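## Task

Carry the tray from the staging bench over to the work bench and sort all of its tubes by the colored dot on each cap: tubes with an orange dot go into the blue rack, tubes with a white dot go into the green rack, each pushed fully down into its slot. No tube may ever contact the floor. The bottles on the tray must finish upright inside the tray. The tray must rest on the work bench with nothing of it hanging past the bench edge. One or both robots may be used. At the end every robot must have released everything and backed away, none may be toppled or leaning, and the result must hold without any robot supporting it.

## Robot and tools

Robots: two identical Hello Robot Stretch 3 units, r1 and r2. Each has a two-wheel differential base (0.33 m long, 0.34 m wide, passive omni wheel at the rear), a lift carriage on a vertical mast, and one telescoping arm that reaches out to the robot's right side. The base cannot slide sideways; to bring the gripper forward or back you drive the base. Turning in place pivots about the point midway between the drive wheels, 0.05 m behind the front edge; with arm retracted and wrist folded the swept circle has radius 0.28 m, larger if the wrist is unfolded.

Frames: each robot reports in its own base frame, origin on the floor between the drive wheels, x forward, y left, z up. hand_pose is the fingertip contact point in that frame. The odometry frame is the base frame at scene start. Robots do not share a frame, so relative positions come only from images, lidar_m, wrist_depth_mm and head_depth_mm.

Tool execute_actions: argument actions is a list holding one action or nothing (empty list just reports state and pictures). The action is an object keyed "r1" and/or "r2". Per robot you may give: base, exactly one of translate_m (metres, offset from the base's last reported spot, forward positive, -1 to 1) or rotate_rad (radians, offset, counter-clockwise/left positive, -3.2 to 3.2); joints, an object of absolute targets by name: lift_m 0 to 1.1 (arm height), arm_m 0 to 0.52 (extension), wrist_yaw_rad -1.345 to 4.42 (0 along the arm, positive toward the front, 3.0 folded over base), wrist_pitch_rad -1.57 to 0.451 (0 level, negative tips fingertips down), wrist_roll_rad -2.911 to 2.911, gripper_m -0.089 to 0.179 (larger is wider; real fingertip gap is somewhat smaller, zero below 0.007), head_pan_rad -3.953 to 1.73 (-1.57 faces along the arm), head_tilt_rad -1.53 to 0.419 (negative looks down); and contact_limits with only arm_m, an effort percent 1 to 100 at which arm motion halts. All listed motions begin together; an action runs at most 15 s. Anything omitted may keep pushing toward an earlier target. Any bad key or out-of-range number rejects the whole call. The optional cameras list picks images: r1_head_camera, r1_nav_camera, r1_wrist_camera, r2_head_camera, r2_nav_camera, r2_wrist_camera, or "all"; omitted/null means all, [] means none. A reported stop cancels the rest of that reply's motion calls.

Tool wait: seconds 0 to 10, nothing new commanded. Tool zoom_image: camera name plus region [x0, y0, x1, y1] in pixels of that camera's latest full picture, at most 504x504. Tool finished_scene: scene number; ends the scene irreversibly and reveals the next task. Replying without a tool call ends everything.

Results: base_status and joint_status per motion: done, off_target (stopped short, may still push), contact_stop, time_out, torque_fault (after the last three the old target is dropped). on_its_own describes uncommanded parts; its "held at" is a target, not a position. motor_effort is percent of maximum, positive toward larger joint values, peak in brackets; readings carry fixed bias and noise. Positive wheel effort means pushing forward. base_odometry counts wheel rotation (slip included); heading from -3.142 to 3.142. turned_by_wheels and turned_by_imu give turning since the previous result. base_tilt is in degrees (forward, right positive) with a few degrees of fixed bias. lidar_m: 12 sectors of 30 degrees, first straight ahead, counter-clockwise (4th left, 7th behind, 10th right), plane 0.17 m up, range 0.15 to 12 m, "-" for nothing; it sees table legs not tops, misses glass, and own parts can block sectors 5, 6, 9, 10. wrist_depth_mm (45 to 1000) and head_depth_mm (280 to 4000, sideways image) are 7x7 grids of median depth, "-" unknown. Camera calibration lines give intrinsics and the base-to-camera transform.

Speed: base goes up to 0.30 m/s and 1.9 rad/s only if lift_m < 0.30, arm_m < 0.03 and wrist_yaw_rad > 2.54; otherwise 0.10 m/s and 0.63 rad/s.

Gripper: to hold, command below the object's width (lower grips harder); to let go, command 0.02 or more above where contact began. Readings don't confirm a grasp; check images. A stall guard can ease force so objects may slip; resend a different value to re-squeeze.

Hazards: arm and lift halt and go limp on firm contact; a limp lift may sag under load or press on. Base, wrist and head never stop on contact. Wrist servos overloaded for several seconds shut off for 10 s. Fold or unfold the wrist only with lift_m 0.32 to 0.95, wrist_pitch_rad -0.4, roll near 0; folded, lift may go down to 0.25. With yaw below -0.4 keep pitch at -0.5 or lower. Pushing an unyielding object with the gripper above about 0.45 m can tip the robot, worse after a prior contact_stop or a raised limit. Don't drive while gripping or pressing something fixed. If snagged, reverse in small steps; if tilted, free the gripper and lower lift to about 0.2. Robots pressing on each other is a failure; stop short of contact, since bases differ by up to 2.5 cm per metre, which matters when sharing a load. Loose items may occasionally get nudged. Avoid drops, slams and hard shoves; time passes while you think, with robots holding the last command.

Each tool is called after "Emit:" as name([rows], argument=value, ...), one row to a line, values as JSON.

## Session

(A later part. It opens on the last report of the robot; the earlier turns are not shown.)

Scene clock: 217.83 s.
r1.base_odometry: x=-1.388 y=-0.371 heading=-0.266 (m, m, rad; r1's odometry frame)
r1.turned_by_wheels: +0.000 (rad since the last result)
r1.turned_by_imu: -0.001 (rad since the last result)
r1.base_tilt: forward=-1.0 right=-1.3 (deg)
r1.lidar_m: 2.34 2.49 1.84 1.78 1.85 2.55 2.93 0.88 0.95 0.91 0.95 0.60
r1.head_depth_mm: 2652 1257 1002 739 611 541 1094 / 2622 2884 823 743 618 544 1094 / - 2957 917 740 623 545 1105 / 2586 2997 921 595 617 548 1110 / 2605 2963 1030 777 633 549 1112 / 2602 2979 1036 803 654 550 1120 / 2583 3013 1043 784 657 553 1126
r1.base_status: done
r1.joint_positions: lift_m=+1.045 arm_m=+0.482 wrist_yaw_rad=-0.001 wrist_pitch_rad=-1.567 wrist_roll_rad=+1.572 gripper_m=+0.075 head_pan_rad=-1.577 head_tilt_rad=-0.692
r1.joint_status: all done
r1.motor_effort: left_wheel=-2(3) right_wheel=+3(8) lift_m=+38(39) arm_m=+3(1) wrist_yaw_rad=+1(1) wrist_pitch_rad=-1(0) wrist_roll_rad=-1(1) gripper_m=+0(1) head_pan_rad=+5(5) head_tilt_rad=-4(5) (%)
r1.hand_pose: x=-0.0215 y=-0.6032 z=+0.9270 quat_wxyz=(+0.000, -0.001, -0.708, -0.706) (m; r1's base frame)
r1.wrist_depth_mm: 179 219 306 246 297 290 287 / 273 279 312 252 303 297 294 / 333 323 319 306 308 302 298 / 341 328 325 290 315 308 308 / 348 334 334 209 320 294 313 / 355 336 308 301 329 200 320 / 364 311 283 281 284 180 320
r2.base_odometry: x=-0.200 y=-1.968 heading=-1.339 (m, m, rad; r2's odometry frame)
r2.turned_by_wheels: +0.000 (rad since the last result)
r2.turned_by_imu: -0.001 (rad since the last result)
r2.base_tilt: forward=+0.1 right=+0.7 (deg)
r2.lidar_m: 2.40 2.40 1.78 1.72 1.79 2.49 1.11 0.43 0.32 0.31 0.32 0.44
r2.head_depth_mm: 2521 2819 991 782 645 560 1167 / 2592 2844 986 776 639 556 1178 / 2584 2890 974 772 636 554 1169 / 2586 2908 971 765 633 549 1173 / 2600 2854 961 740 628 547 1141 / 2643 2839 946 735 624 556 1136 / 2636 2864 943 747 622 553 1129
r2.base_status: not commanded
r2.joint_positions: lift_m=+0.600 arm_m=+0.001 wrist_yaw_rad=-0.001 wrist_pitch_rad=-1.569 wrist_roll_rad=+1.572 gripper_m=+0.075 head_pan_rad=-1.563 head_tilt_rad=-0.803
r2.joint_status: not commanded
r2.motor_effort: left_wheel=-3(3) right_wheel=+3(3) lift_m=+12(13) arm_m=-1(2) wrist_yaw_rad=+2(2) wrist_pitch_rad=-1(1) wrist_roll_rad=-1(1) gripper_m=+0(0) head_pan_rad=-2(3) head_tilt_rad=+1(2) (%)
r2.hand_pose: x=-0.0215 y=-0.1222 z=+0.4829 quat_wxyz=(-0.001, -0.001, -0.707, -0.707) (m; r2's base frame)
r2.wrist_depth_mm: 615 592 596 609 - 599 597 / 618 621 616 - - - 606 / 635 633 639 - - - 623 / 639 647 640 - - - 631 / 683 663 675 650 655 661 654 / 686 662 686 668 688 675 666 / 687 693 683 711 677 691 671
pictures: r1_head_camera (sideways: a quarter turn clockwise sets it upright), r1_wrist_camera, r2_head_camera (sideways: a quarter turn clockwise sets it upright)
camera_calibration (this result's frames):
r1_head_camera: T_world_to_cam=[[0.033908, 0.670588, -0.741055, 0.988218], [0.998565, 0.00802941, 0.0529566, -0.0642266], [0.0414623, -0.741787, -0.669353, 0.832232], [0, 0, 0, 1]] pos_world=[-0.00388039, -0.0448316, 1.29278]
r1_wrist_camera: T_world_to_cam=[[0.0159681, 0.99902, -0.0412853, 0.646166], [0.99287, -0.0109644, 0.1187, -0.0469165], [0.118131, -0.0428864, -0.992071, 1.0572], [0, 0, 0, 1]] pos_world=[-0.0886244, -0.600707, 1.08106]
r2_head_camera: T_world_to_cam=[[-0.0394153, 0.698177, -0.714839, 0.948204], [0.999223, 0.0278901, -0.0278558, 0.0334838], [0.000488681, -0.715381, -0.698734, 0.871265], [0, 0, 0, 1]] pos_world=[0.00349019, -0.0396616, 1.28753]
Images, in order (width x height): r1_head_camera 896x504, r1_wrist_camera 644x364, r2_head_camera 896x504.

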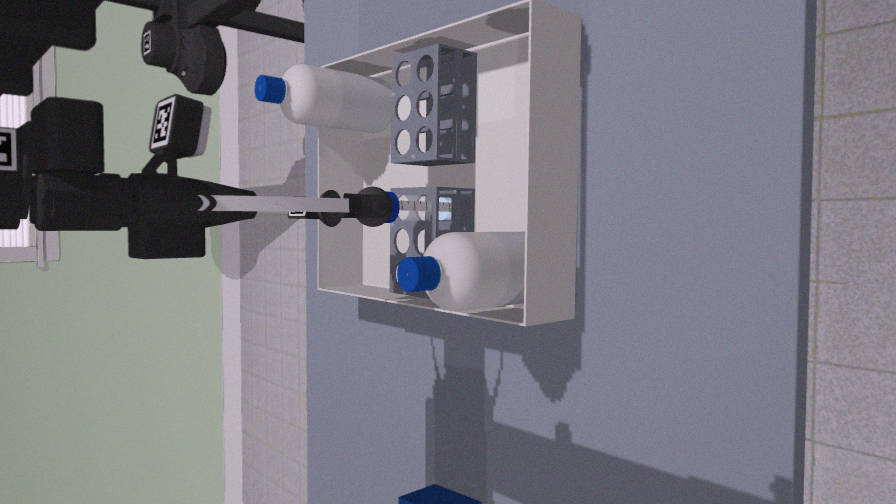

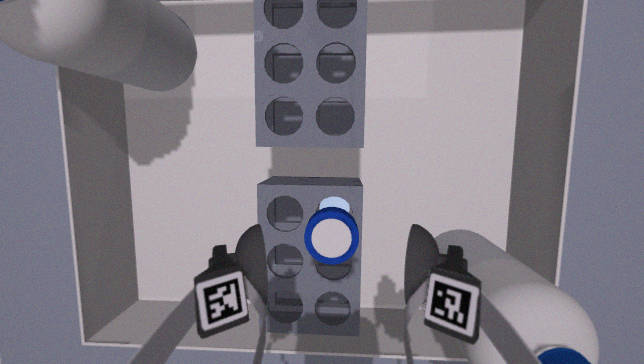

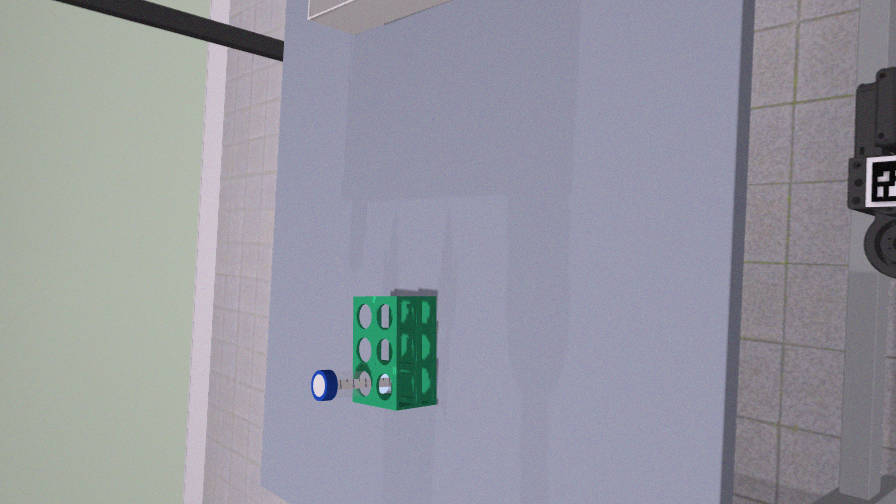

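Emit:
execute_actions([
  {"r1":{"base":{"translate_m":-0.003},"joints":{"lift_m":0.99,"gripper_m":0.065}}},
], cameras=[])

Emit:
execute_actions([
  {"r1":{"joints":{"gripper_m":0.012}}},
], cameras=[])

Emit:
execute_actions([
  {"r1":{"joints":{"lift_m":1.095}}},
], cameras=[])

Emit:
execute_actions([
  {"r1":{"base":{"translate_m":-0.57},"joints":{"arm_m":0.452}}},
], cameras=[])

Emit:
execute_actions([
  {"r1":{"joints":{"lift_m":1.06}}},
], cameras=["r2_head_camera","r1_head_camera"])

Scene clock: 220.83 s.
r1.base_odometry: x=-1.391 y=-0.370 heading=-0.266 (m, m, rad; r1's odometry frame)
r1.turned_by_wheels: +0.000 (rad since the last result)
r1.turned_by_imu: +0.000 (rad since the last result)
r1.base_tilt: forward=-0.9 right=-1.4 (deg)
r1.lidar_m: 2.34 2.50 1.84 1.78 1.85 2.55 2.93 0.88 0.94 0.91 0.95 0.61
r1.head_depth_mm: 2456 - 1004 749 612 541 1084 / - 2865 818 743 618 543 1087 / - - 914 754 622 544 1109 / 2585 2881 920 596 618 548 1111 / 2617 2910 1035 770 633 548 1120 / 2607 2925 1034 804 652 551 1125 / 2618 2964 1043 790 653 552 1121
r1.base_status: done
r1.joint_positions: lift_m=+0.990 arm_m=+0.482 wrist_yaw_rad=-0.001 wrist_pitch_rad=-1.567 wrist_roll_rad=+1.572 gripper_m=+0.065 head_pan_rad=-1.577 head_tilt_rad=-0.692
r1.joint_status: all done
r1.motor_effort: left_wheel=-2(5) right_wheel=+4(5) lift_m=+20(34) arm_m=+3(2) wrist_yaw_rad=+1(0) wrist_pitch_rad=+0(1) wrist_roll_rad=-1(1) gripper_m=+0(50) head_pan_rad=+5(4) head_tilt_rad=-5(5) (%)
r1.hand_pose: x=-0.0215 y=-0.6032 z=+0.8727 quat_wxyz=(+0.000, -0.001, -0.708, -0.706) (m; r1's base frame)
r1.wrist_depth_mm: 170 219 253 193 244 242 206 / 236 260 257 197 250 245 205 / 248 268 262 202 256 251 205 / 248 274 270 262 260 256 206 / 250 281 275 207 266 261 215 / 249 287 - 147 272 207 214 / 250 286 259 217 272 164 147
r2.base_odometry: x=-0.200 y=-1.968 heading=-1.339 (m, m, rad; r2's odometry frame)
r2.turned_by_wheels: +0.000 (rad since the last result)
r2.turned_by_imu: +0.000 (rad since the last result)
r2.base_tilt: forward=+0.3 right=+0.9 (deg)
r2.lidar_m: 2.40 2.41 1.78 1.72 1.79 2.49 1.12 0.43 0.32 0.31 0.32 0.44
r2.head_depth_mm: 2521 2854 997 786 643 559 1158 / 2562 2863 991 775 639 556 1184 / 2596 2869 979 771 636 552 1179 / 2600 2913 965 761 633 550 1171 / 2597 2868 960 742 629 549 1140 / 2608 2851 948 734 625 555 1138 / 2636 2868 938 748 618 552 1129
r2.base_status: not commanded
r2.joint_positions: lift_m=+0.600 arm_m=+0.001 wrist_yaw_rad=-0.001 wrist_pitch_rad=-1.569 wrist_roll_rad=+1.572 gripper_m=+0.075 head_pan_rad=-1.563 head_tilt_rad=-0.803
r2.joint_status: not commanded
r2.motor_effort: left_wheel=-4(4) right_wheel=+3(3) lift_m=+13(12) arm_m=-1(1) wrist_yaw_rad=+2(1) wrist_pitch_rad=-1(1) wrist_roll_rad=-1(1) gripper_m=+0(0) head_pan_rad=-2(2) head_tilt_rad=+3(3) (%)
r2.hand_pose: x=-0.0215 y=-0.1222 z=+0.4829 quat_wxyz=(-0.001, -0.001, -0.707, -0.707) (m; r2's base frame)
r2.wrist_depth_mm: 611 589 606 608 - 587 596 / 630 605 618 - - - 605 / 623 641 633 - - - 619 / 652 639 638 - - - 632 / 672 658 649 670 657 647 657 / 674 678 672 673 678 669 665 / 701 689 678 693 681 686 675
pictures: none
No camera images: the call's "cameras" was empty. Leave "cameras" out to get every camera's image.

Scene clock: 221.83 s.
r1.base_odometry: x=-1.391 y=-0.370 heading=-0.266 (m, m, rad; r1's odometry frame)
r1.turned_by_wheels: +0.000 (rad since the last result)
r1.turned_by_imu: +0.000 (rad since the last result)
r1.base_tilt: forward=-0.8 right=-1.4 (deg)
r1.lidar_m: 2.34 2.50 1.84 1.77 1.85 2.55 2.94 0.88 0.94 0.91 0.95 0.61
r1.head_depth_mm: 2448 - 1007 748 611 542 1088 / - 2894 818 741 616 543 1097 / - - 915 743 623 545 1113 / 2578 2858 923 598 617 546 1119 / 2617 2956 1032 774 633 547 1119 / 2609 2928 1035 799 652 550 1119 / 2596 2974 1041 792 654 550 1122
r1.base_status: not commanded
r1.joint_positions: lift_m=+0.990 arm_m=+0.482 wrist_yaw_rad=-0.001 wrist_pitch_rad=-1.567 wrist_roll_rad=+1.572 gripper_m=+0.012 head_pan_rad=-1.577 head_tilt_rad=-0.692
r1.joint_status: all done
r1.motor_effort: left_wheel=-2(1) right_wheel=+3(4) lift_m=+20(20) arm_m=+3(3) wrist_yaw_rad=+0(1) wrist_pitch_rad=-1(1) wrist_roll_rad=-1(1) gripper_m=-8(83) head_pan_rad=+5(4) head_tilt_rad=-5(5) (%)
r1.hand_pose: x=-0.0215 y=-0.6032 z=+0.8727 quat_wxyz=(+0.000, -0.001, -0.708, -0.706) (m; r1's base frame)
r1.wrist_depth_mm: 171 221 252 192 245 242 207 / 236 261 258 197 249 246 206 / 247 267 263 201 256 251 205 / 247 275 269 262 260 256 205 / 249 281 274 206 264 262 215 / 250 287 283 145 - 212 215 / 250 286 257 217 274 164 147
r2.base_odometry: x=-0.200 y=-1.968 heading=-1.339 (m, m, rad; r2's odometry frame)
r2.turned_by_wheels: +0.000 (rad since the last result)
r2.turned_by_imu: +0.000 (rad since the last result)
r2.base_tilt: forward=+0.3 right=+0.8 (deg)
r2.lidar_m: 2.40 2.41 1.78 1.72 1.79 2.49 1.11 0.43 0.32 0.31 0.32 0.44
r2.head_depth_mm: 2552 2792 992 782 643 558 1159 / 2585 2861 980 777 640 556 1178 / 2579 2892 975 769 636 550 1177 / 2588 2914 967 762 632 549 1169 / 2580 2856 959 738 629 548 1146 / 2591 2856 948 735 625 555 1139 / 2590 2863 942 748 622 555 1133
r2.base_status: not commanded
r2.joint_positions: lift_m=+0.600 arm_m=+0.001 wrist_yaw_rad=-0.001 wrist_pitch_rad=-1.569 wrist_roll_rad=+1.572 gripper_m=+0.075 head_pan_rad=-1.563 head_tilt_rad=-0.803
r2.joint_status: not commanded
r2.motor_effort: left_wheel=-3(3) right_wheel=+3(3) lift_m=+12(13) arm_m=-1(2) wrist_yaw_rad=+1(2) wrist_pitch_rad=+0(1) wrist_roll_rad=-1(1) gripper_m=+0(0) head_pan_rad=-3(3) head_tilt_rad=+2(2) (%)
r2.hand_pose: x=-0.0215 y=-0.1222 z=+0.4829 quat_wxyz=(-0.001, -0.001, -0.707, -0.707) (m; r2's base frame)
r2.wrist_depth_mm: 608 604 608 599 - 600 595 / 622 616 614 - - - 610 / 644 636 628 - - - 625 / 665 633 642 - - - 628 / 669 669 653 660 655 670 654 / 685 682 675 680 664 661 669 / 710 672 670 692 695 673 668
pictures: none
No camera images: the call's "cameras" was empty. Leave "cameras" out to get every camera's image.

Scene clock: 223.63 s.
r1.base_odometry: x=-1.391 y=-0.370 heading=-0.266 (m, m, rad; r1's odometry frame)
r1.turned_by_wheels: +0.000 (rad since the last result)
r1.turned_by_imu: +0.000 (rad since the last result)
r1.base_tilt: forward=-0.8 right=-1.3 (deg)
r1.lidar_m: 2.34 2.50 1.84 1.77 1.85 2.55 2.93 0.88 0.95 0.91 0.95 0.61
r1.head_depth_mm: 2542 1255 1006 750 611 543 1080 / 2588 2890 816 741 615 544 1092 / 2579 3000 916 753 622 546 1117 / 2520 2973 921 596 619 547 1121 / 2616 2943 1028 773 632 548 1113 / 2589 2926 1034 799 654 551 1120 / 2644 3001 1048 792 656 550 1119
r1.base_status: not commanded
r1.joint_positions: lift_m=+1.095 arm_m=+0.482 wrist_yaw_rad=-0.001 wrist_pitch_rad=-1.567 wrist_roll_rad=+1.572 gripper_m=+0.012 head_pan_rad=-1.577 head_tilt_rad=-0.692
r1.joint_status: all done
r1.motor_effort: left_wheel=-3(2) right_wheel=+3(4) lift_m=+38(39) arm_m=+3(3) wrist_yaw_rad=+0(1) wrist_pitch_rad=+0(1) wrist_roll_rad=-1(1) gripper_m=-8(7) head_pan_rad=+4(5) head_tilt_rad=-4(4) (%)
r1.hand_pose: x=-0.0215 y=-0.6032 z=+0.9770 quat_wxyz=(+0.000, -0.001, -0.708, -0.706) (m; r1's base frame)
r1.wrist_depth_mm: 208 228 334 309 343 324 337 / 378 273 360 299 352 344 343 / 388 368 372 357 360 348 350 / 394 369 376 368 364 360 354 / 404 388 387 235 369 346 365 / 416 370 390 145 - 234 370 / 426 417 406 399 395 198 380
r2.base_odometry: x=-0.200 y=-1.968 heading=-1.339 (m, m, rad; r2's odometry frame)
r2.turned_by_wheels: +0.000 (rad since the last result)
r2.turned_by_imu: +0.000 (rad since the last result)
r2.base_tilt: forward=+0.0 right=+0.7 (deg)
r2.lidar_m: 2.40 2.41 1.78 1.72 1.80 2.48 1.11 0.43 0.32 0.31 0.32 0.44
r2.head_depth_mm: 2560 2773 994 784 644 558 1166 / 2593 2874 987 776 640 556 1182 / 2597 2878 977 768 635 552 1178 / 2605 2906 968 765 632 551 1166 / 2601 2840 960 739 629 546 1140 / 2612 2842 949 735 626 557 1140 / 2652 2824 941 750 620 553 1133
r2.base_status: not commanded
r2.joint_positions: lift_m=+0.600 arm_m=+0.001 wrist_yaw_rad=-0.001 wrist_pitch_rad=-1.569 wrist_roll_rad=+1.572 gripper_m=+0.075 head_pan_rad=-1.563 head_tilt_rad=-0.803
r2.joint_status: not commanded
r2.motor_effort: left_wheel=-4(3) right_wheel=+3(2) lift_m=+12(12) arm_m=-2(2) wrist_yaw_rad=+1(1) wrist_pitch_rad=+0(0) wrist_roll_rad=-1(1) gripper_m=+0(0) head_pan_rad=-3(2) head_tilt_rad=+2(3) (%)
r2.hand_pose: x=-0.0215 y=-0.1222 z=+0.4829 quat_wxyz=(-0.001, -0.001, -0.707, -0.707) (m; r2's base frame)
r2.wrist_depth_mm: 611 596 607 601 - 601 596 / 627 614 624 - - - 614 / 627 626 648 - - - 613 / 642 656 636 - - - 633 / 677 665 659 661 655 643 646 / 679 676 690 671 683 676 668 / 689 686 671 687 697 681 693
pictures: none
No camera images: the call's "cameras" was empty. Leave "cameras" out to get every camera's image.

Scene clock: 230.67 s.
r1.base_odometry: x=-1.941 y=-0.221 heading=-0.266 (m, m, rad; r1's odometry frame)
r1.turned_by_wheels: +0.000 (rad since the last result)
r1.turned_by_imu: -0.001 (rad since the last result)
r1.base_tilt: forward=-0.9 right=-1.4 (deg)
r1.lidar_m: 1.15 2.51 1.84 1.78 1.85 2.45 2.37 0.37 0.38 0.91 0.94 1.16
r1.head_depth_mm: 2541 2888 1010 783 642 541 772 / 2559 2963 1011 737 643 544 1088 / - 2981 976 747 647 546 1093 / 2505 2893 1024 768 646 547 1091 / 2537 1266 1031 798 651 550 1096 / 2565 2932 1033 804 653 551 1119 / 2640 2929 1045 803 656 550 1124
r1.base_status: done
r1.joint_positions: lift_m=+1.095 arm_m=+0.452 wrist_yaw_rad=-0.001 wrist_pitch_rad=-1.567 wrist_roll_rad=+1.572 gripper_m=+0.012 head_pan_rad=-1.577 head_tilt_rad=-0.692
r1.joint_status: all done
r1.motor_effort: left_wheel=-1(6) right_wheel=+3(4) lift_m=+38(39) arm_m=-3(3) wrist_yaw_rad=+0(1) wrist_pitch_rad=-1(1) wrist_roll_rad=-1(1) gripper_m=-8(8) head_pan_rad=+6(4) head_tilt_rad=-4(5) (%)
r1.hand_pose: x=-0.0215 y=-0.5738 z=+0.9770 quat_wxyz=(+0.000, -0.001, -0.708, -0.706) (m; r1's base frame)
r1.wrist_depth_mm: 372 363 359 351 346 339 335 / 379 373 366 359 351 349 342 / 387 379 372 309 361 357 348 / 391 387 380 318 369 362 356 / 400 397 389 234 375 370 363 / 415 405 400 145 - 376 371 / 426 413 407 397 394 386 379
r2.base_odometry: x=-0.200 y=-1.968 heading=-1.339 (m, m, rad; r2's odometry frame)
r2.turned_by_wheels: +0.000 (rad since the last result)
r2.turned_by_imu: -0.001 (rad since the last result)
r2.base_tilt: forward=+0.1 right=+0.8 (deg)
r2.lidar_m: 2.40 2.41 1.78 1.72 1.79 2.49 1.12 0.43 0.32 0.31 0.32 0.44
r2.head_depth_mm: 2626 2828 990 785 642 560 1170 / 2583 2890 985 778 639 557 1179 / 2586 2891 977 771 636 553 1180 / 2597 2895 965 765 632 550 1165 / 550 2786 922 741 630 548 1142 / 2458 2845 946 735 624 556 1145 / 2645 2859 941 748 620 553 1138
r2.base_status: not commanded
r2.joint_positions: lift_m=+0.600 arm_m=+0.001 wrist_yaw_rad=-0.001 wrist_pitch_rad=-1.569 wrist_roll_rad=+1.572 gripper_m=+0.075 head_pan_rad=-1.563 head_tilt_rad=-0.803
r2.joint_status: not commanded
r2.motor_effort: left_wheel=-4(3) right_wheel=+3(2) lift_m=+12(12) arm_m=-1(2) wrist_yaw_rad=+1(2) wrist_pitch_rad=-1(0) wrist_roll_rad=-1(1) gripper_m=+0(1) head_pan_rad=-3(2) head_tilt_rad=+2(3) (%)
r2.hand_pose: x=-0.0215 y=-0.1222 z=+0.4829 quat_wxyz=(-0.001, -0.001, -0.707, -0.707) (m; r2's base frame)
r2.wrist_depth_mm: 596 615 612 601 - 592 598 / 609 608 617 - - - 602 / 626 637 621 - - - 624 / 653 654 635 - - - 631 / 666 653 670 666 642 660 658 / 683 671 683 690 657 684 665 / 695 716 680 685 679 677 696
pictures: none
No camera images: the call's "cameras" was empty. Leave "cameras" out to get every camera's image.

Scene clock: 231.80 s.
r1.base_odometry: x=-1.941 y=-0.221 heading=-0.266 (m, m, rad; r1's odometry frame)
r1.turned_by_wheels: +0.000 (rad since the last result)
r1.turned_by_imu: +0.000 (rad since the last result)
r1.base_tilt: forward=-0.8 right=-1.3 (deg)
r1.lidar_m: 1.15 2.51 1.85 1.78 1.85 2.44 2.36 0.37 0.38 0.91 0.95 1.16
r1.head_depth_mm: 2582 2914 1006 783 638 540 772 / 2633 2976 1007 737 644 544 1091 / - 2989 1017 735 643 544 1092 / 2530 2056 1026 768 647 546 1093 / 2513 1263 1026 796 653 550 1095 / 2628 2940 1034 798 649 550 1116 / 2604 2939 1045 809 655 551 1119
r1.base_status: not commanded
r1.joint_positions: lift_m=+1.060 arm_m=+0.452 wrist_yaw_rad=-0.001 wrist_pitch_rad=-1.567 wrist_roll_rad=+1.572 gripper_m=+0.012 head_pan_rad=-1.577 head_tilt_rad=-0.692
r1.joint_status: all done
r1.motor_effort: left_wheel=-2(2) right_wheel=+3(4) lift_m=+21(34) arm_m=-3(3) wrist_yaw_rad=+1(2) wrist_pitch_rad=-1(1) wrist_roll_rad=-1(1) gripper_m=-8(8) head_pan_rad=+4(4) head_tilt_rad=-4(5) (%)
r1.hand_pose: x=-0.0215 y=-0.5738 z=+0.9427 quat_wxyz=(+0.000, -0.001, -0.708, -0.706) (m; r1's base frame)
r1.wrist_depth_mm: 335 329 324 319 315 310 304 / 344 337 332 323 323 317 312 / 349 345 337 274 328 320 317 / 356 354 347 280 332 329 323 / 365 360 354 235 339 333 330 / 373 367 362 145 - 341 333 / 381 376 368 365 356 347 343
r2.base_odometry: x=-0.200 y=-1.968 heading=-1.339 (m, m, rad; r2's odometry frame)
r2.turned_by_wheels: +0.000 (rad since the last result)
r2.turned_by_imu: +0.000 (rad since the last result)
r2.base_tilt: forward=+0.2 right=+0.6 (deg)
r2.lidar_m: 2.40 2.41 1.78 1.72 1.79 2.48 1.12 0.43 0.32 0.31 0.32 0.44
r2.head_depth_mm: 2576 2867 993 780 644 559 1162 / 2592 2873 989 778 638 555 1180 / 2586 2895 978 769 635 553 1176 / 2536 2900 974 766 632 551 1167 / 551 2796 865 741 627 548 1143 / 2529 2837 947 734 624 556 1138 / 2644 2846 944 748 621 553 1130
r2.base_status: not commanded
r2.joint_positions: lift_m=+0.600 arm_m=+0.001 wrist_yaw_rad=-0.001 wrist_pitch_rad=-1.569 wrist_roll_rad=+1.572 gripper_m=+0.075 head_pan_rad=-1.563 head_tilt_rad=-0.803
r2.joint_status: not commanded
r2.motor_effort: left_wheel=-3(4) right_wheel=+3(3) lift_m=+12(12) arm_m=-2(2) wrist_yaw_rad=+2(2) wrist_pitch_rad=-1(0) wrist_roll_rad=-1(1) gripper_m=+0(0) head_pan_rad=-3(2) head_tilt_rad=+2(3) (%)
r2.hand_pose: x=-0.0215 y=-0.1222 z=+0.4829 quat_wxyz=(-0.001, -0.001, -0.707, -0.707) (m; r2's base frame)
r2.wrist_depth_mm: 601 602 599 608 - 593 600 / 617 622 613 - - - 611 / 630 632 627 - - - 626 / 651 644 648 - - - 626 / 649 670 659 669 651 652 666 / 688 680 677 686 686 670 663 / 682 689 682 702 700 681 693
pictures: r1_head_camera (sideways: a quarter turn clockwise sets it upright), r2_head_camera (sideways: a quarter turn clockwise sets it upright)
camera_calibration (this result's frames):
r1_head_camera: T_world_to_cam=[[0.0339082, 0.670588, -0.741055, 0.988217], [0.998565, 0.00802917, 0.0529566, -0.0642266], [0.0414621, -0.741787, -0.669353, 0.832233], [0, 0, 0, 1]] pos_world=[-0.0038804, -0.0448316, 1.29278]
r2_head_camera: T_world_to_cam=[[-0.0394153, 0.698177, -0.714839, 0.948204], [0.999223, 0.0278901, -0.0278558, 0.0334838], [0.000488681, -0.715381, -0.698734, 0.871265], [0, 0, 0, 1]] pos_world=[0.00349019, -0.0396616, 1.28753]
Images, in order (width x height): r1_head_camera 896x504, r2_head_camera 896x504.

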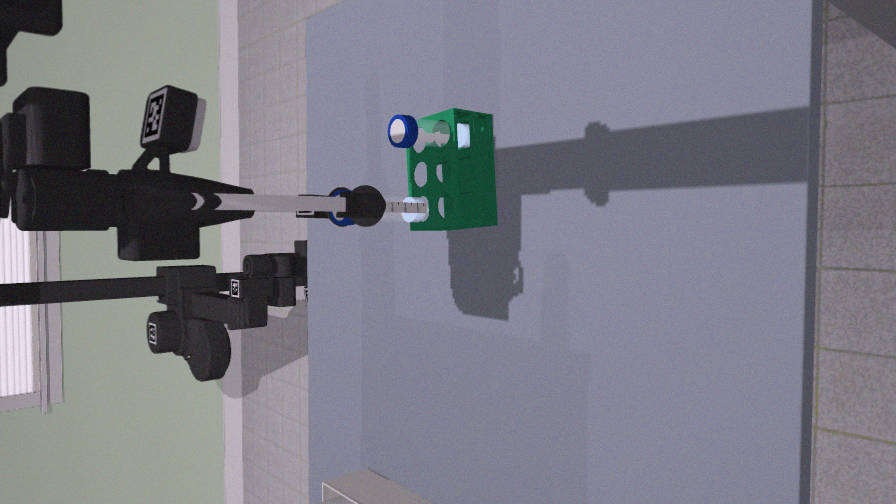

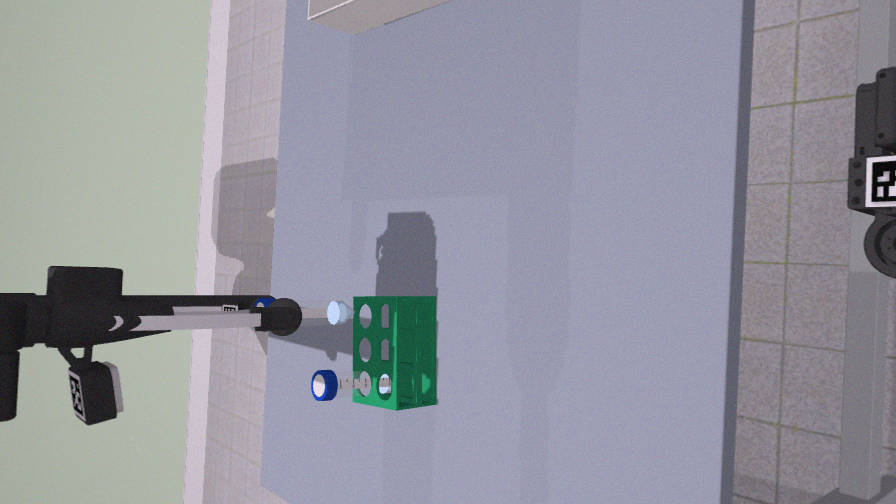

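Emit:
execute_actions([
  {"r1":{"base":{"translate_m":-0.002},"joints":{"lift_m":0.985}}},
], cameras=["r1_head_camera"])

Emit:
execute_actions([
  {"r1":{"joints":{"gripper_m":0.075}}},
], cameras=[])

Emit:
execute_actions([
  {"r1":{"joints":{"lift_m":1.05}}},
], cameras=[])

Emit:
execute_actions([
  {"r1":{"joints":{"arm_m":0.05}}},
], cameras=["r2_head_camera","r2_nav_camera"])

Scene clock: 235.20 s.
r1.base_odometry: x=-1.942 y=-0.220 heading=-0.266 (m, m, rad; r1's odometry frame)
r1.turned_by_wheels: +0.000 (rad since the last result)
r1.turned_by_imu: +0.000 (rad since the last result)
r1.base_tilt: forward=-0.9 right=-1.3 (deg)
r1.lidar_m: 1.15 2.50 1.85 1.78 1.85 2.44 2.36 0.37 0.38 0.91 0.94 1.16
r1.head_depth_mm: 2484 - 1010 782 641 543 761 / 2496 2945 977 736 643 544 1086 / 2449 - 987 732 646 547 1096 / 2554 2817 984 767 649 547 1094 / 2519 1270 1033 797 650 549 1089 / 2611 2914 1037 799 651 549 1123 / 2625 2917 1042 807 656 553 1116
r1.base_status: done
r1.joint_positions: lift_m=+0.985 arm_m=+0.452 wrist_yaw_rad=-0.001 wrist_pitch_rad=-1.567 wrist_roll_rad=+1.572 gripper_m=+0.012 head_pan_rad=-1.577 head_tilt_rad=-0.692
r1.joint_status: all done
r1.motor_effort: left_wheel=-2(4) right_wheel=+3(6) lift_m=+19(19) arm_m=-3(3) wrist_yaw_rad=+1(1) wrist_pitch_rad=-1(1) wrist_roll_rad=-1(1) gripper_m=-8(8) head_pan_rad=+5(5) head_tilt_rad=-5(4) (%)
r1.hand_pose: x=-0.0215 y=-0.5737 z=+0.8678 quat_wxyz=(+0.000, -0.001, -0.708, -0.706) (m; r1's base frame)
r1.wrist_depth_mm: 259 256 250 248 243 241 235 / 265 260 253 135 248 244 239 / 271 266 255 137 254 248 246 / 276 273 266 203 258 253 250 / 282 278 272 204 263 259 255 / 291 284 280 144 - 265 259 / 297 292 285 278 276 269 265
r2.base_odometry: x=-0.200 y=-1.968 heading=-1.339 (m, m, rad; r2's odometry frame)
r2.turned_by_wheels: +0.000 (rad since the last result)
r2.turned_by_imu: +0.000 (rad since the last result)
r2.base_tilt: forward=+0.1 right=+0.7 (deg)
r2.lidar_m: 2.39 2.41 1.77 1.72 1.79 2.49 1.11 0.43 0.32 0.31 0.32 0.44
r2.head_depth_mm: 2585 2880 990 781 643 559 1155 / 2587 2833 988 774 640 555 1191 / 2566 2880 976 768 634 551 1180 / 2598 2870 964 766 633 549 1161 / 538 619 789 738 630 548 1139 / 539 2803 944 733 626 556 1139 / 2595 2870 944 749 621 554 1133
r2.base_status: not commanded
r2.joint_positions: lift_m=+0.600 arm_m=+0.001 wrist_yaw_rad=-0.001 wrist_pitch_rad=-1.569 wrist_roll_rad=+1.572 gripper_m=+0.075 head_pan_rad=-1.563 head_tilt_rad=-0.803
r2.joint_status: not commanded
r2.motor_effort: left_wheel=-4(4) right_wheel=+3(3) lift_m=+12(12) arm_m=-2(1) wrist_yaw_rad=+1(2) wrist_pitch_rad=+0(0) wrist_roll_rad=-1(1) gripper_m=+0(1) head_pan_rad=-2(3) head_tilt_rad=+3(2) (%)
r2.hand_pose: x=-0.0215 y=-0.1222 z=+0.4829 quat_wxyz=(-0.001, -0.001, -0.707, -0.707) (m; r2's base frame)
r2.wrist_depth_mm: 610 616 595 610 - 592 587 / 625 613 621 - - - 618 / 634 637 630 - - - 612 / 654 645 656 - - - 636 / 670 663 644 670 650 659 650 / 673 687 673 692 688 669 661 / 700 690 679 684 673 674 684
pictures: r1_head_camera (sideways: a quarter turn clockwise sets it upright)
camera_calibration (this result's frames):
r1_head_camera: T_world_to_cam=[[0.033908, 0.670588, -0.741055, 0.988218], [0.998565, 0.00802941, 0.0529566, -0.0642266], [0.0414623, -0.741787, -0.669353, 0.832232], [0, 0, 0, 1]] pos_world=[-0.00388039, -0.0448316, 1.29278]
Images, in order (width x height): r1_head_camera 896x504.

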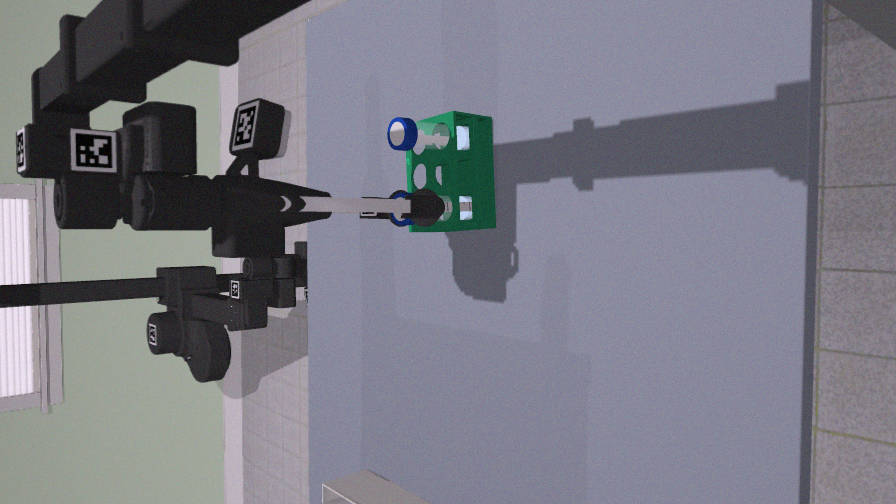

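Scene clock: 236.30 s.
r1.base_odometry: x=-1.942 y=-0.220 heading=-0.266 (m, m, rad; r1's odometry frame)
r1.turned_by_wheels: +0.000 (rad since the last result)
r1.turned_by_imu: +0.000 (rad since the last result)
r1.base_tilt: forward=-0.9 right=-1.4 (deg)
r1.lidar_m: 1.15 2.51 1.84 1.78 1.85 2.44 2.36 0.37 0.38 0.91 0.95 1.16
r1.head_depth_mm: 2449 - 1002 781 639 543 766 / 2442 2973 975 739 644 542 1085 / 2484 - 979 733 646 545 1088 / 2541 2801 987 779 648 547 1096 / 2546 1259 1032 794 651 547 1096 / 2589 2849 1040 802 652 550 1121 / 2596 2977 1044 806 654 552 1118
r1.base_status: not commanded
r1.joint_positions: lift_m=+0.985 arm_m=+0.452 wrist_yaw_rad=-0.001 wrist_pitch_rad=-1.568 wrist_roll_rad=+1.572 gripper_m=+0.075 head_pan_rad=-1.577 head_tilt_rad=-0.692
r1.joint_status: all done
r1.motor_effort: left_wheel=-2(2) right_wheel=+3(4) lift_m=+19(20) arm_m=-3(3) wrist_yaw_rad=+1(1) wrist_pitch_rad=+0(1) wrist_roll_rad=-1(1) gripper_m=+0(77) head_pan_rad=+4(4) head_tilt_rad=-5(4) (%)
r1.hand_pose: x=-0.0215 y=-0.5736 z=+0.8678 quat_wxyz=(+0.000, -0.001, -0.708, -0.706) (m; r1's base frame)
r1.wrist_depth_mm: 258 254 251 247 243 239 237 / 264 260 254 135 248 244 240 / 270 266 254 137 254 249 245 / 275 273 267 204 257 254 251 / 282 279 274 204 263 259 255 / 290 283 278 145 269 263 259 / 296 290 286 280 274 270 265
r2.base_odometry: x=-0.200 y=-1.968 heading=-1.339 (m, m, rad; r2's odometry frame)
r2.turned_by_wheels: +0.000 (rad since the last result)
r2.turned_by_imu: +0.000 (rad since the last result)
r2.base_tilt: forward=+0.1 right=+0.8 (deg)
r2.lidar_m: 2.40 2.41 1.78 1.72 1.79 2.48 1.11 0.43 0.32 0.31 0.32 0.44
r2.head_depth_mm: 2586 2894 988 783 644 558 1162 / 2599 2864 987 776 638 556 1175 / 2591 2885 977 770 633 553 1176 / 2608 2854 972 764 632 550 1170 / 539 622 789 739 627 550 1141 / 539 2772 948 735 626 555 1138 / 2598 2880 942 750 621 555 1134
r2.base_status: not commanded
r2.joint_positions: lift_m=+0.600 arm_m=+0.001 wrist_yaw_rad=-0.001 wrist_pitch_rad=-1.569 wrist_roll_rad=+1.572 gripper_m=+0.075 head_pan_rad=-1.563 head_tilt_rad=-0.803
r2.joint_status: not commanded
r2.motor_effort: left_wheel=-3(3) right_wheel=+3(3) lift_m=+12(12) arm_m=-1(2) wrist_yaw_rad=+2(1) wrist_pitch_rad=-1(1) wrist_roll_rad=-1(1) gripper_m=+0(0) head_pan_rad=-3(2) head_tilt_rad=+2(1) (%)
r2.hand_pose: x=-0.0215 y=-0.1222 z=+0.4829 quat_wxyz=(-0.001, -0.001, -0.707, -0.707) (m; r2's base frame)
r2.wrist_depth_mm: 620 601 610 599 - 582 606 / 619 625 614 - - - 611 / 636 614 620 - - - 615 / 658 647 641 - - - 629 / 668 668 658 660 651 656 643 / 672 679 669 691 663 662 672 / 699 697 682 694 680 677 686
pictures: none
No camera images: the call's "cameras" was empty. Leave "cameras" out to get every camera's image.

Scene clock: 237.73 s.
r1.base_odometry: x=-1.942 y=-0.220 heading=-0.266 (m, m, rad; r1's odometry frame)
r1.turned_by_wheels: +0.000 (rad since the last result)
r1.turned_by_imu: +0.000 (rad since the last result)
r1.base_tilt: forward=-0.9 right=-1.3 (deg)
r1.lidar_m: 1.15 2.50 1.85 1.78 1.85 2.44 2.36 0.37 0.38 0.91 0.95 1.16
r1.head_depth_mm: 2644 2895 1008 780 641 542 766 / 2626 2949 1013 736 643 543 1082 / - 2985 1017 722 644 546 1100 / 2536 2777 1026 772 648 546 1100 / 2519 1262 1024 798 648 548 1097 / 2608 2922 1033 798 652 550 1115 / 2615 2917 1042 804 653 552 1123
r1.base_status: not commanded
r1.joint_positions: lift_m=+1.050 arm_m=+0.452 wrist_yaw_rad=-0.001 wrist_pitch_rad=-1.568 wrist_roll_rad=+1.572 gripper_m=+0.075 head_pan_rad=-1.577 head_tilt_rad=-0.692
r1.joint_status: all done
r1.motor_effort: left_wheel=-2(2) right_wheel=+4(4) lift_m=+38(42) arm_m=-3(3) wrist_yaw_rad=+1(0) wrist_pitch_rad=+0(0) wrist_roll_rad=-1(1) gripper_m=+0(0) head_pan_rad=+5(4) head_tilt_rad=-5(5) (%)
r1.hand_pose: x=-0.0215 y=-0.5736 z=+0.9320 quat_wxyz=(+0.000, -0.001, -0.708, -0.706) (m; r1's base frame)
r1.wrist_depth_mm: 325 318 315 308 305 298 296 / 334 327 322 314 310 305 301 / 338 332 327 264 313 313 307 / 345 341 335 270 321 318 310 / 352 346 341 210 329 325 318 / 362 354 346 342 335 329 325 / 368 366 358 352 344 338 331
r2.base_odometry: x=-0.200 y=-1.968 heading=-1.339 (m, m, rad; r2's odometry frame)
r2.turned_by_wheels: +0.000 (rad since the last result)
r2.turned_by_imu: +0.000 (rad since the last result)
r2.base_tilt: forward=+0.1 right=+0.7 (deg)
r2.lidar_m: 2.40 2.41 1.78 1.72 1.79 2.48 1.11 0.43 0.32 0.31 0.32 0.44
r2.head_depth_mm: 2589 2895 995 784 643 558 1160 / 2594 2813 987 774 641 556 1184 / 2605 2886 972 770 634 553 1174 / 2562 2880 967 763 632 549 1173 / 557 2760 864 739 626 548 1142 / 595 2828 950 734 624 556 1138 / 2633 2880 942 749 618 555 1130
r2.base_status: not commanded
r2.joint_positions: lift_m=+0.600 arm_m=+0.001 wrist_yaw_rad=-0.001 wrist_pitch_rad=-1.569 wrist_roll_rad=+1.572 gripper_m=+0.075 head_pan_rad=-1.563 head_tilt_rad=-0.803
r2.joint_status: not commanded
r2.motor_effort: left_wheel=-3(3) right_wheel=+3(3) lift_m=+12(12) arm_m=-1(1) wrist_yaw_rad=+1(1) wrist_pitch_rad=+0(0) wrist_roll_rad=-1(1) gripper_m=+0(0) head_pan_rad=-3(3) head_tilt_rad=+3(3) (%)
r2.hand_pose: x=-0.0215 y=-0.1222 z=+0.4829 quat_wxyz=(-0.001, -0.001, -0.707, -0.707) (m; r2's base frame)
r2.wrist_depth_mm: 608 603 607 599 - 588 594 / 618 621 614 - - - 614 / 635 625 629 - - - 617 / 649 645 637 - - - 637 / 666 664 643 653 645 643 658 / 673 689 668 671 671 673 668 / 702 689 687 681 665 672 683
pictures: none
No camera images: the call's "cameras" was empty. Leave "cameras" out to get every camera's image.

Scene clock: 241.90 s.
r1.base_odometry: x=-1.942 y=-0.220 heading=-0.266 (m, m, rad; r1's odometry frame)
r1.turned_by_wheels: +0.000 (rad since the last result)
r1.turned_by_imu: +0.000 (rad since the last result)
r1.base_tilt: forward=-0.9 right=-1.4 (deg)
r1.lidar_m: 1.15 2.51 1.85 1.78 1.85 2.44 2.36 0.37 0.38 0.91 0.94 1.17
r1.head_depth_mm: 2534 - - - - 530 768 / 2521 - - - - 533 1094 / 2537 - - - - - 502 / 2535 2883 1028 804 - 535 1090 / 2489 1264 1030 797 650 549 1090 / 2593 2885 1040 798 650 550 1120 / 2629 2891 1045 810 653 553 1129
r1.base_status: not commanded
r1.joint_positions: lift_m=+1.050 arm_m=+0.050 wrist_yaw_rad=-0.001 wrist_pitch_rad=-1.567 wrist_roll_rad=+1.572 gripper_m=+0.075 head_pan_rad=-1.577 head_tilt_rad=-0.692
r1.joint_status: all done
r1.motor_effort: left_wheel=-2(2) right_wheel=+4(4) lift_m=+38(39) arm_m=-3(4) wrist_yaw_rad=+1(1) wrist_pitch_rad=+0(1) wrist_roll_rad=-1(1) gripper_m=+0(0) head_pan_rad=+5(5) head_tilt_rad=-5(4) (%)
r1.hand_pose: x=-0.0215 y=-0.1717 z=+0.9320 quat_wxyz=(+0.000, -0.001, -0.708, -0.706) (m; r1's base frame)
r1.wrist_depth_mm: 327 319 317 - - - - / 333 327 321 - - - - / 339 335 329 - - - - / 349 341 335 - - - - / 356 348 342 - - - - / 364 355 348 - - - - / 372 364 357 - - - -
r2.base_odometry: x=-0.200 y=-1.968 heading=-1.339 (m, m, rad; r2's odometry frame)
r2.turned_by_wheels: +0.000 (rad since the last result)
r2.turned_by_imu: -0.001 (rad since the last result)
r2.base_tilt: forward=+0.2 right=+0.8 (deg)
r2.lidar_m: 2.40 2.41 1.78 1.72 1.79 2.48 1.12 0.43 0.32 0.31 0.32 0.44
r2.head_depth_mm: 2565 2854 994 779 644 558 1165 / 2592 2882 985 776 640 555 1182 / 2618 2898 978 768 633 553 1174 / 2577 2865 970 762 631 551 1170 / 1190 2873 960 738 628 548 1140 / 2614 2867 948 733 626 556 1138 / 2609 2858 947 748 621 555 1133
r2.base_status: not commanded
r2.joint_positions: lift_m=+0.600 arm_m=+0.001 wrist_yaw_rad=-0.001 wrist_pitch_rad=-1.569 wrist_roll_rad=+1.572 gripper_m=+0.075 head_pan_rad=-1.563 head_tilt_rad=-0.803
r2.joint_status: not commanded
r2.motor_effort: left_wheel=-3(3) right_wheel=+3(3) lift_m=+12(12) arm_m=-2(2) wrist_yaw_rad=+2(1) wrist_pitch_rad=-1(0) wrist_roll_rad=-1(1) gripper_m=+0(0) head_pan_rad=-3(2) head_tilt_rad=+2(2) (%)
r2.hand_pose: x=-0.0215 y=-0.1222 z=+0.4829 quat_wxyz=(-0.001, -0.001, -0.707, -0.707) (m; r2's base frame)
r2.wrist_depth_mm: 599 602 618 609 - 585 600 / 615 625 623 - - - 608 / 639 635 624 - - - 626 / 650 653 642 - - - 633 / 674 669 646 653 636 658 651 / 685 684 668 691 669 668 662 / 693 698 683 681 696 677 682
pictures: r2_head_camera (sideways: a quarter turn clockwise sets it upright), r2_nav_camera (sideways: a quarter turn counterclockwise sets it upright)
camera_calibration (this result's frames):
r2_head_camera: T_world_to_cam=[[-0.0394154, 0.698177, -0.714839, 0.948204], [0.999223, 0.0278903, -0.0278558, 0.0334838], [0.000488766, -0.715381, -0.698734, 0.871265], [0, 0, 0, 1]] pos_world=[0.0034902, -0.0396616, 1.28753]
r2_nav_camera: T_world_to_cam=[[0.0563996, -0.746813, 0.662638, -0.830913], [-0.99809, -0.0254092, 0.0563142, -0.0147188], [-0.0252191, -0.664548, -0.74682, 0.925149], [0, 0, 0, 1]] pos_world=[0.055504, -0.00610542, 1.24234]
Images, in order (width x height): r2_head_camera 896x504, r2_nav_camera 672x504.

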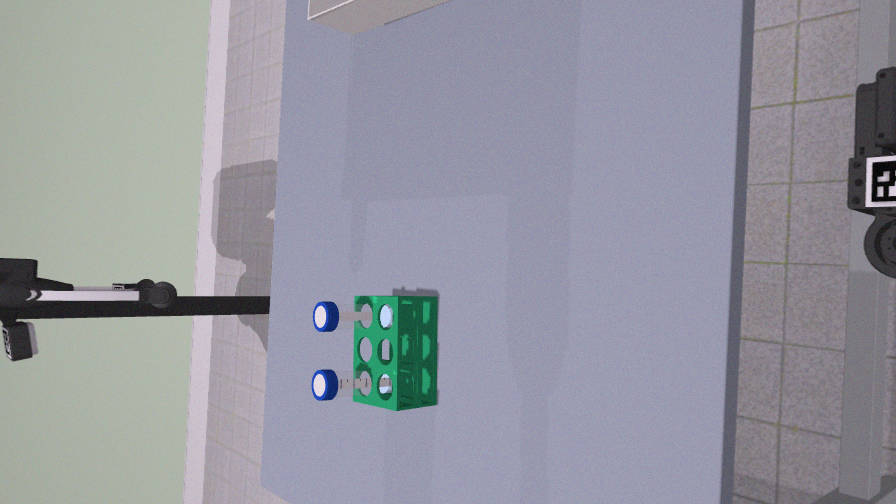

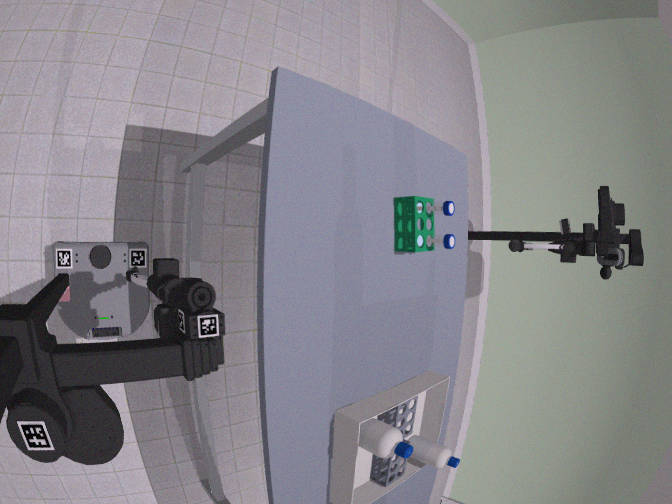

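Emit:
finished_scene(scene=1)

The scene is finished: the task was done.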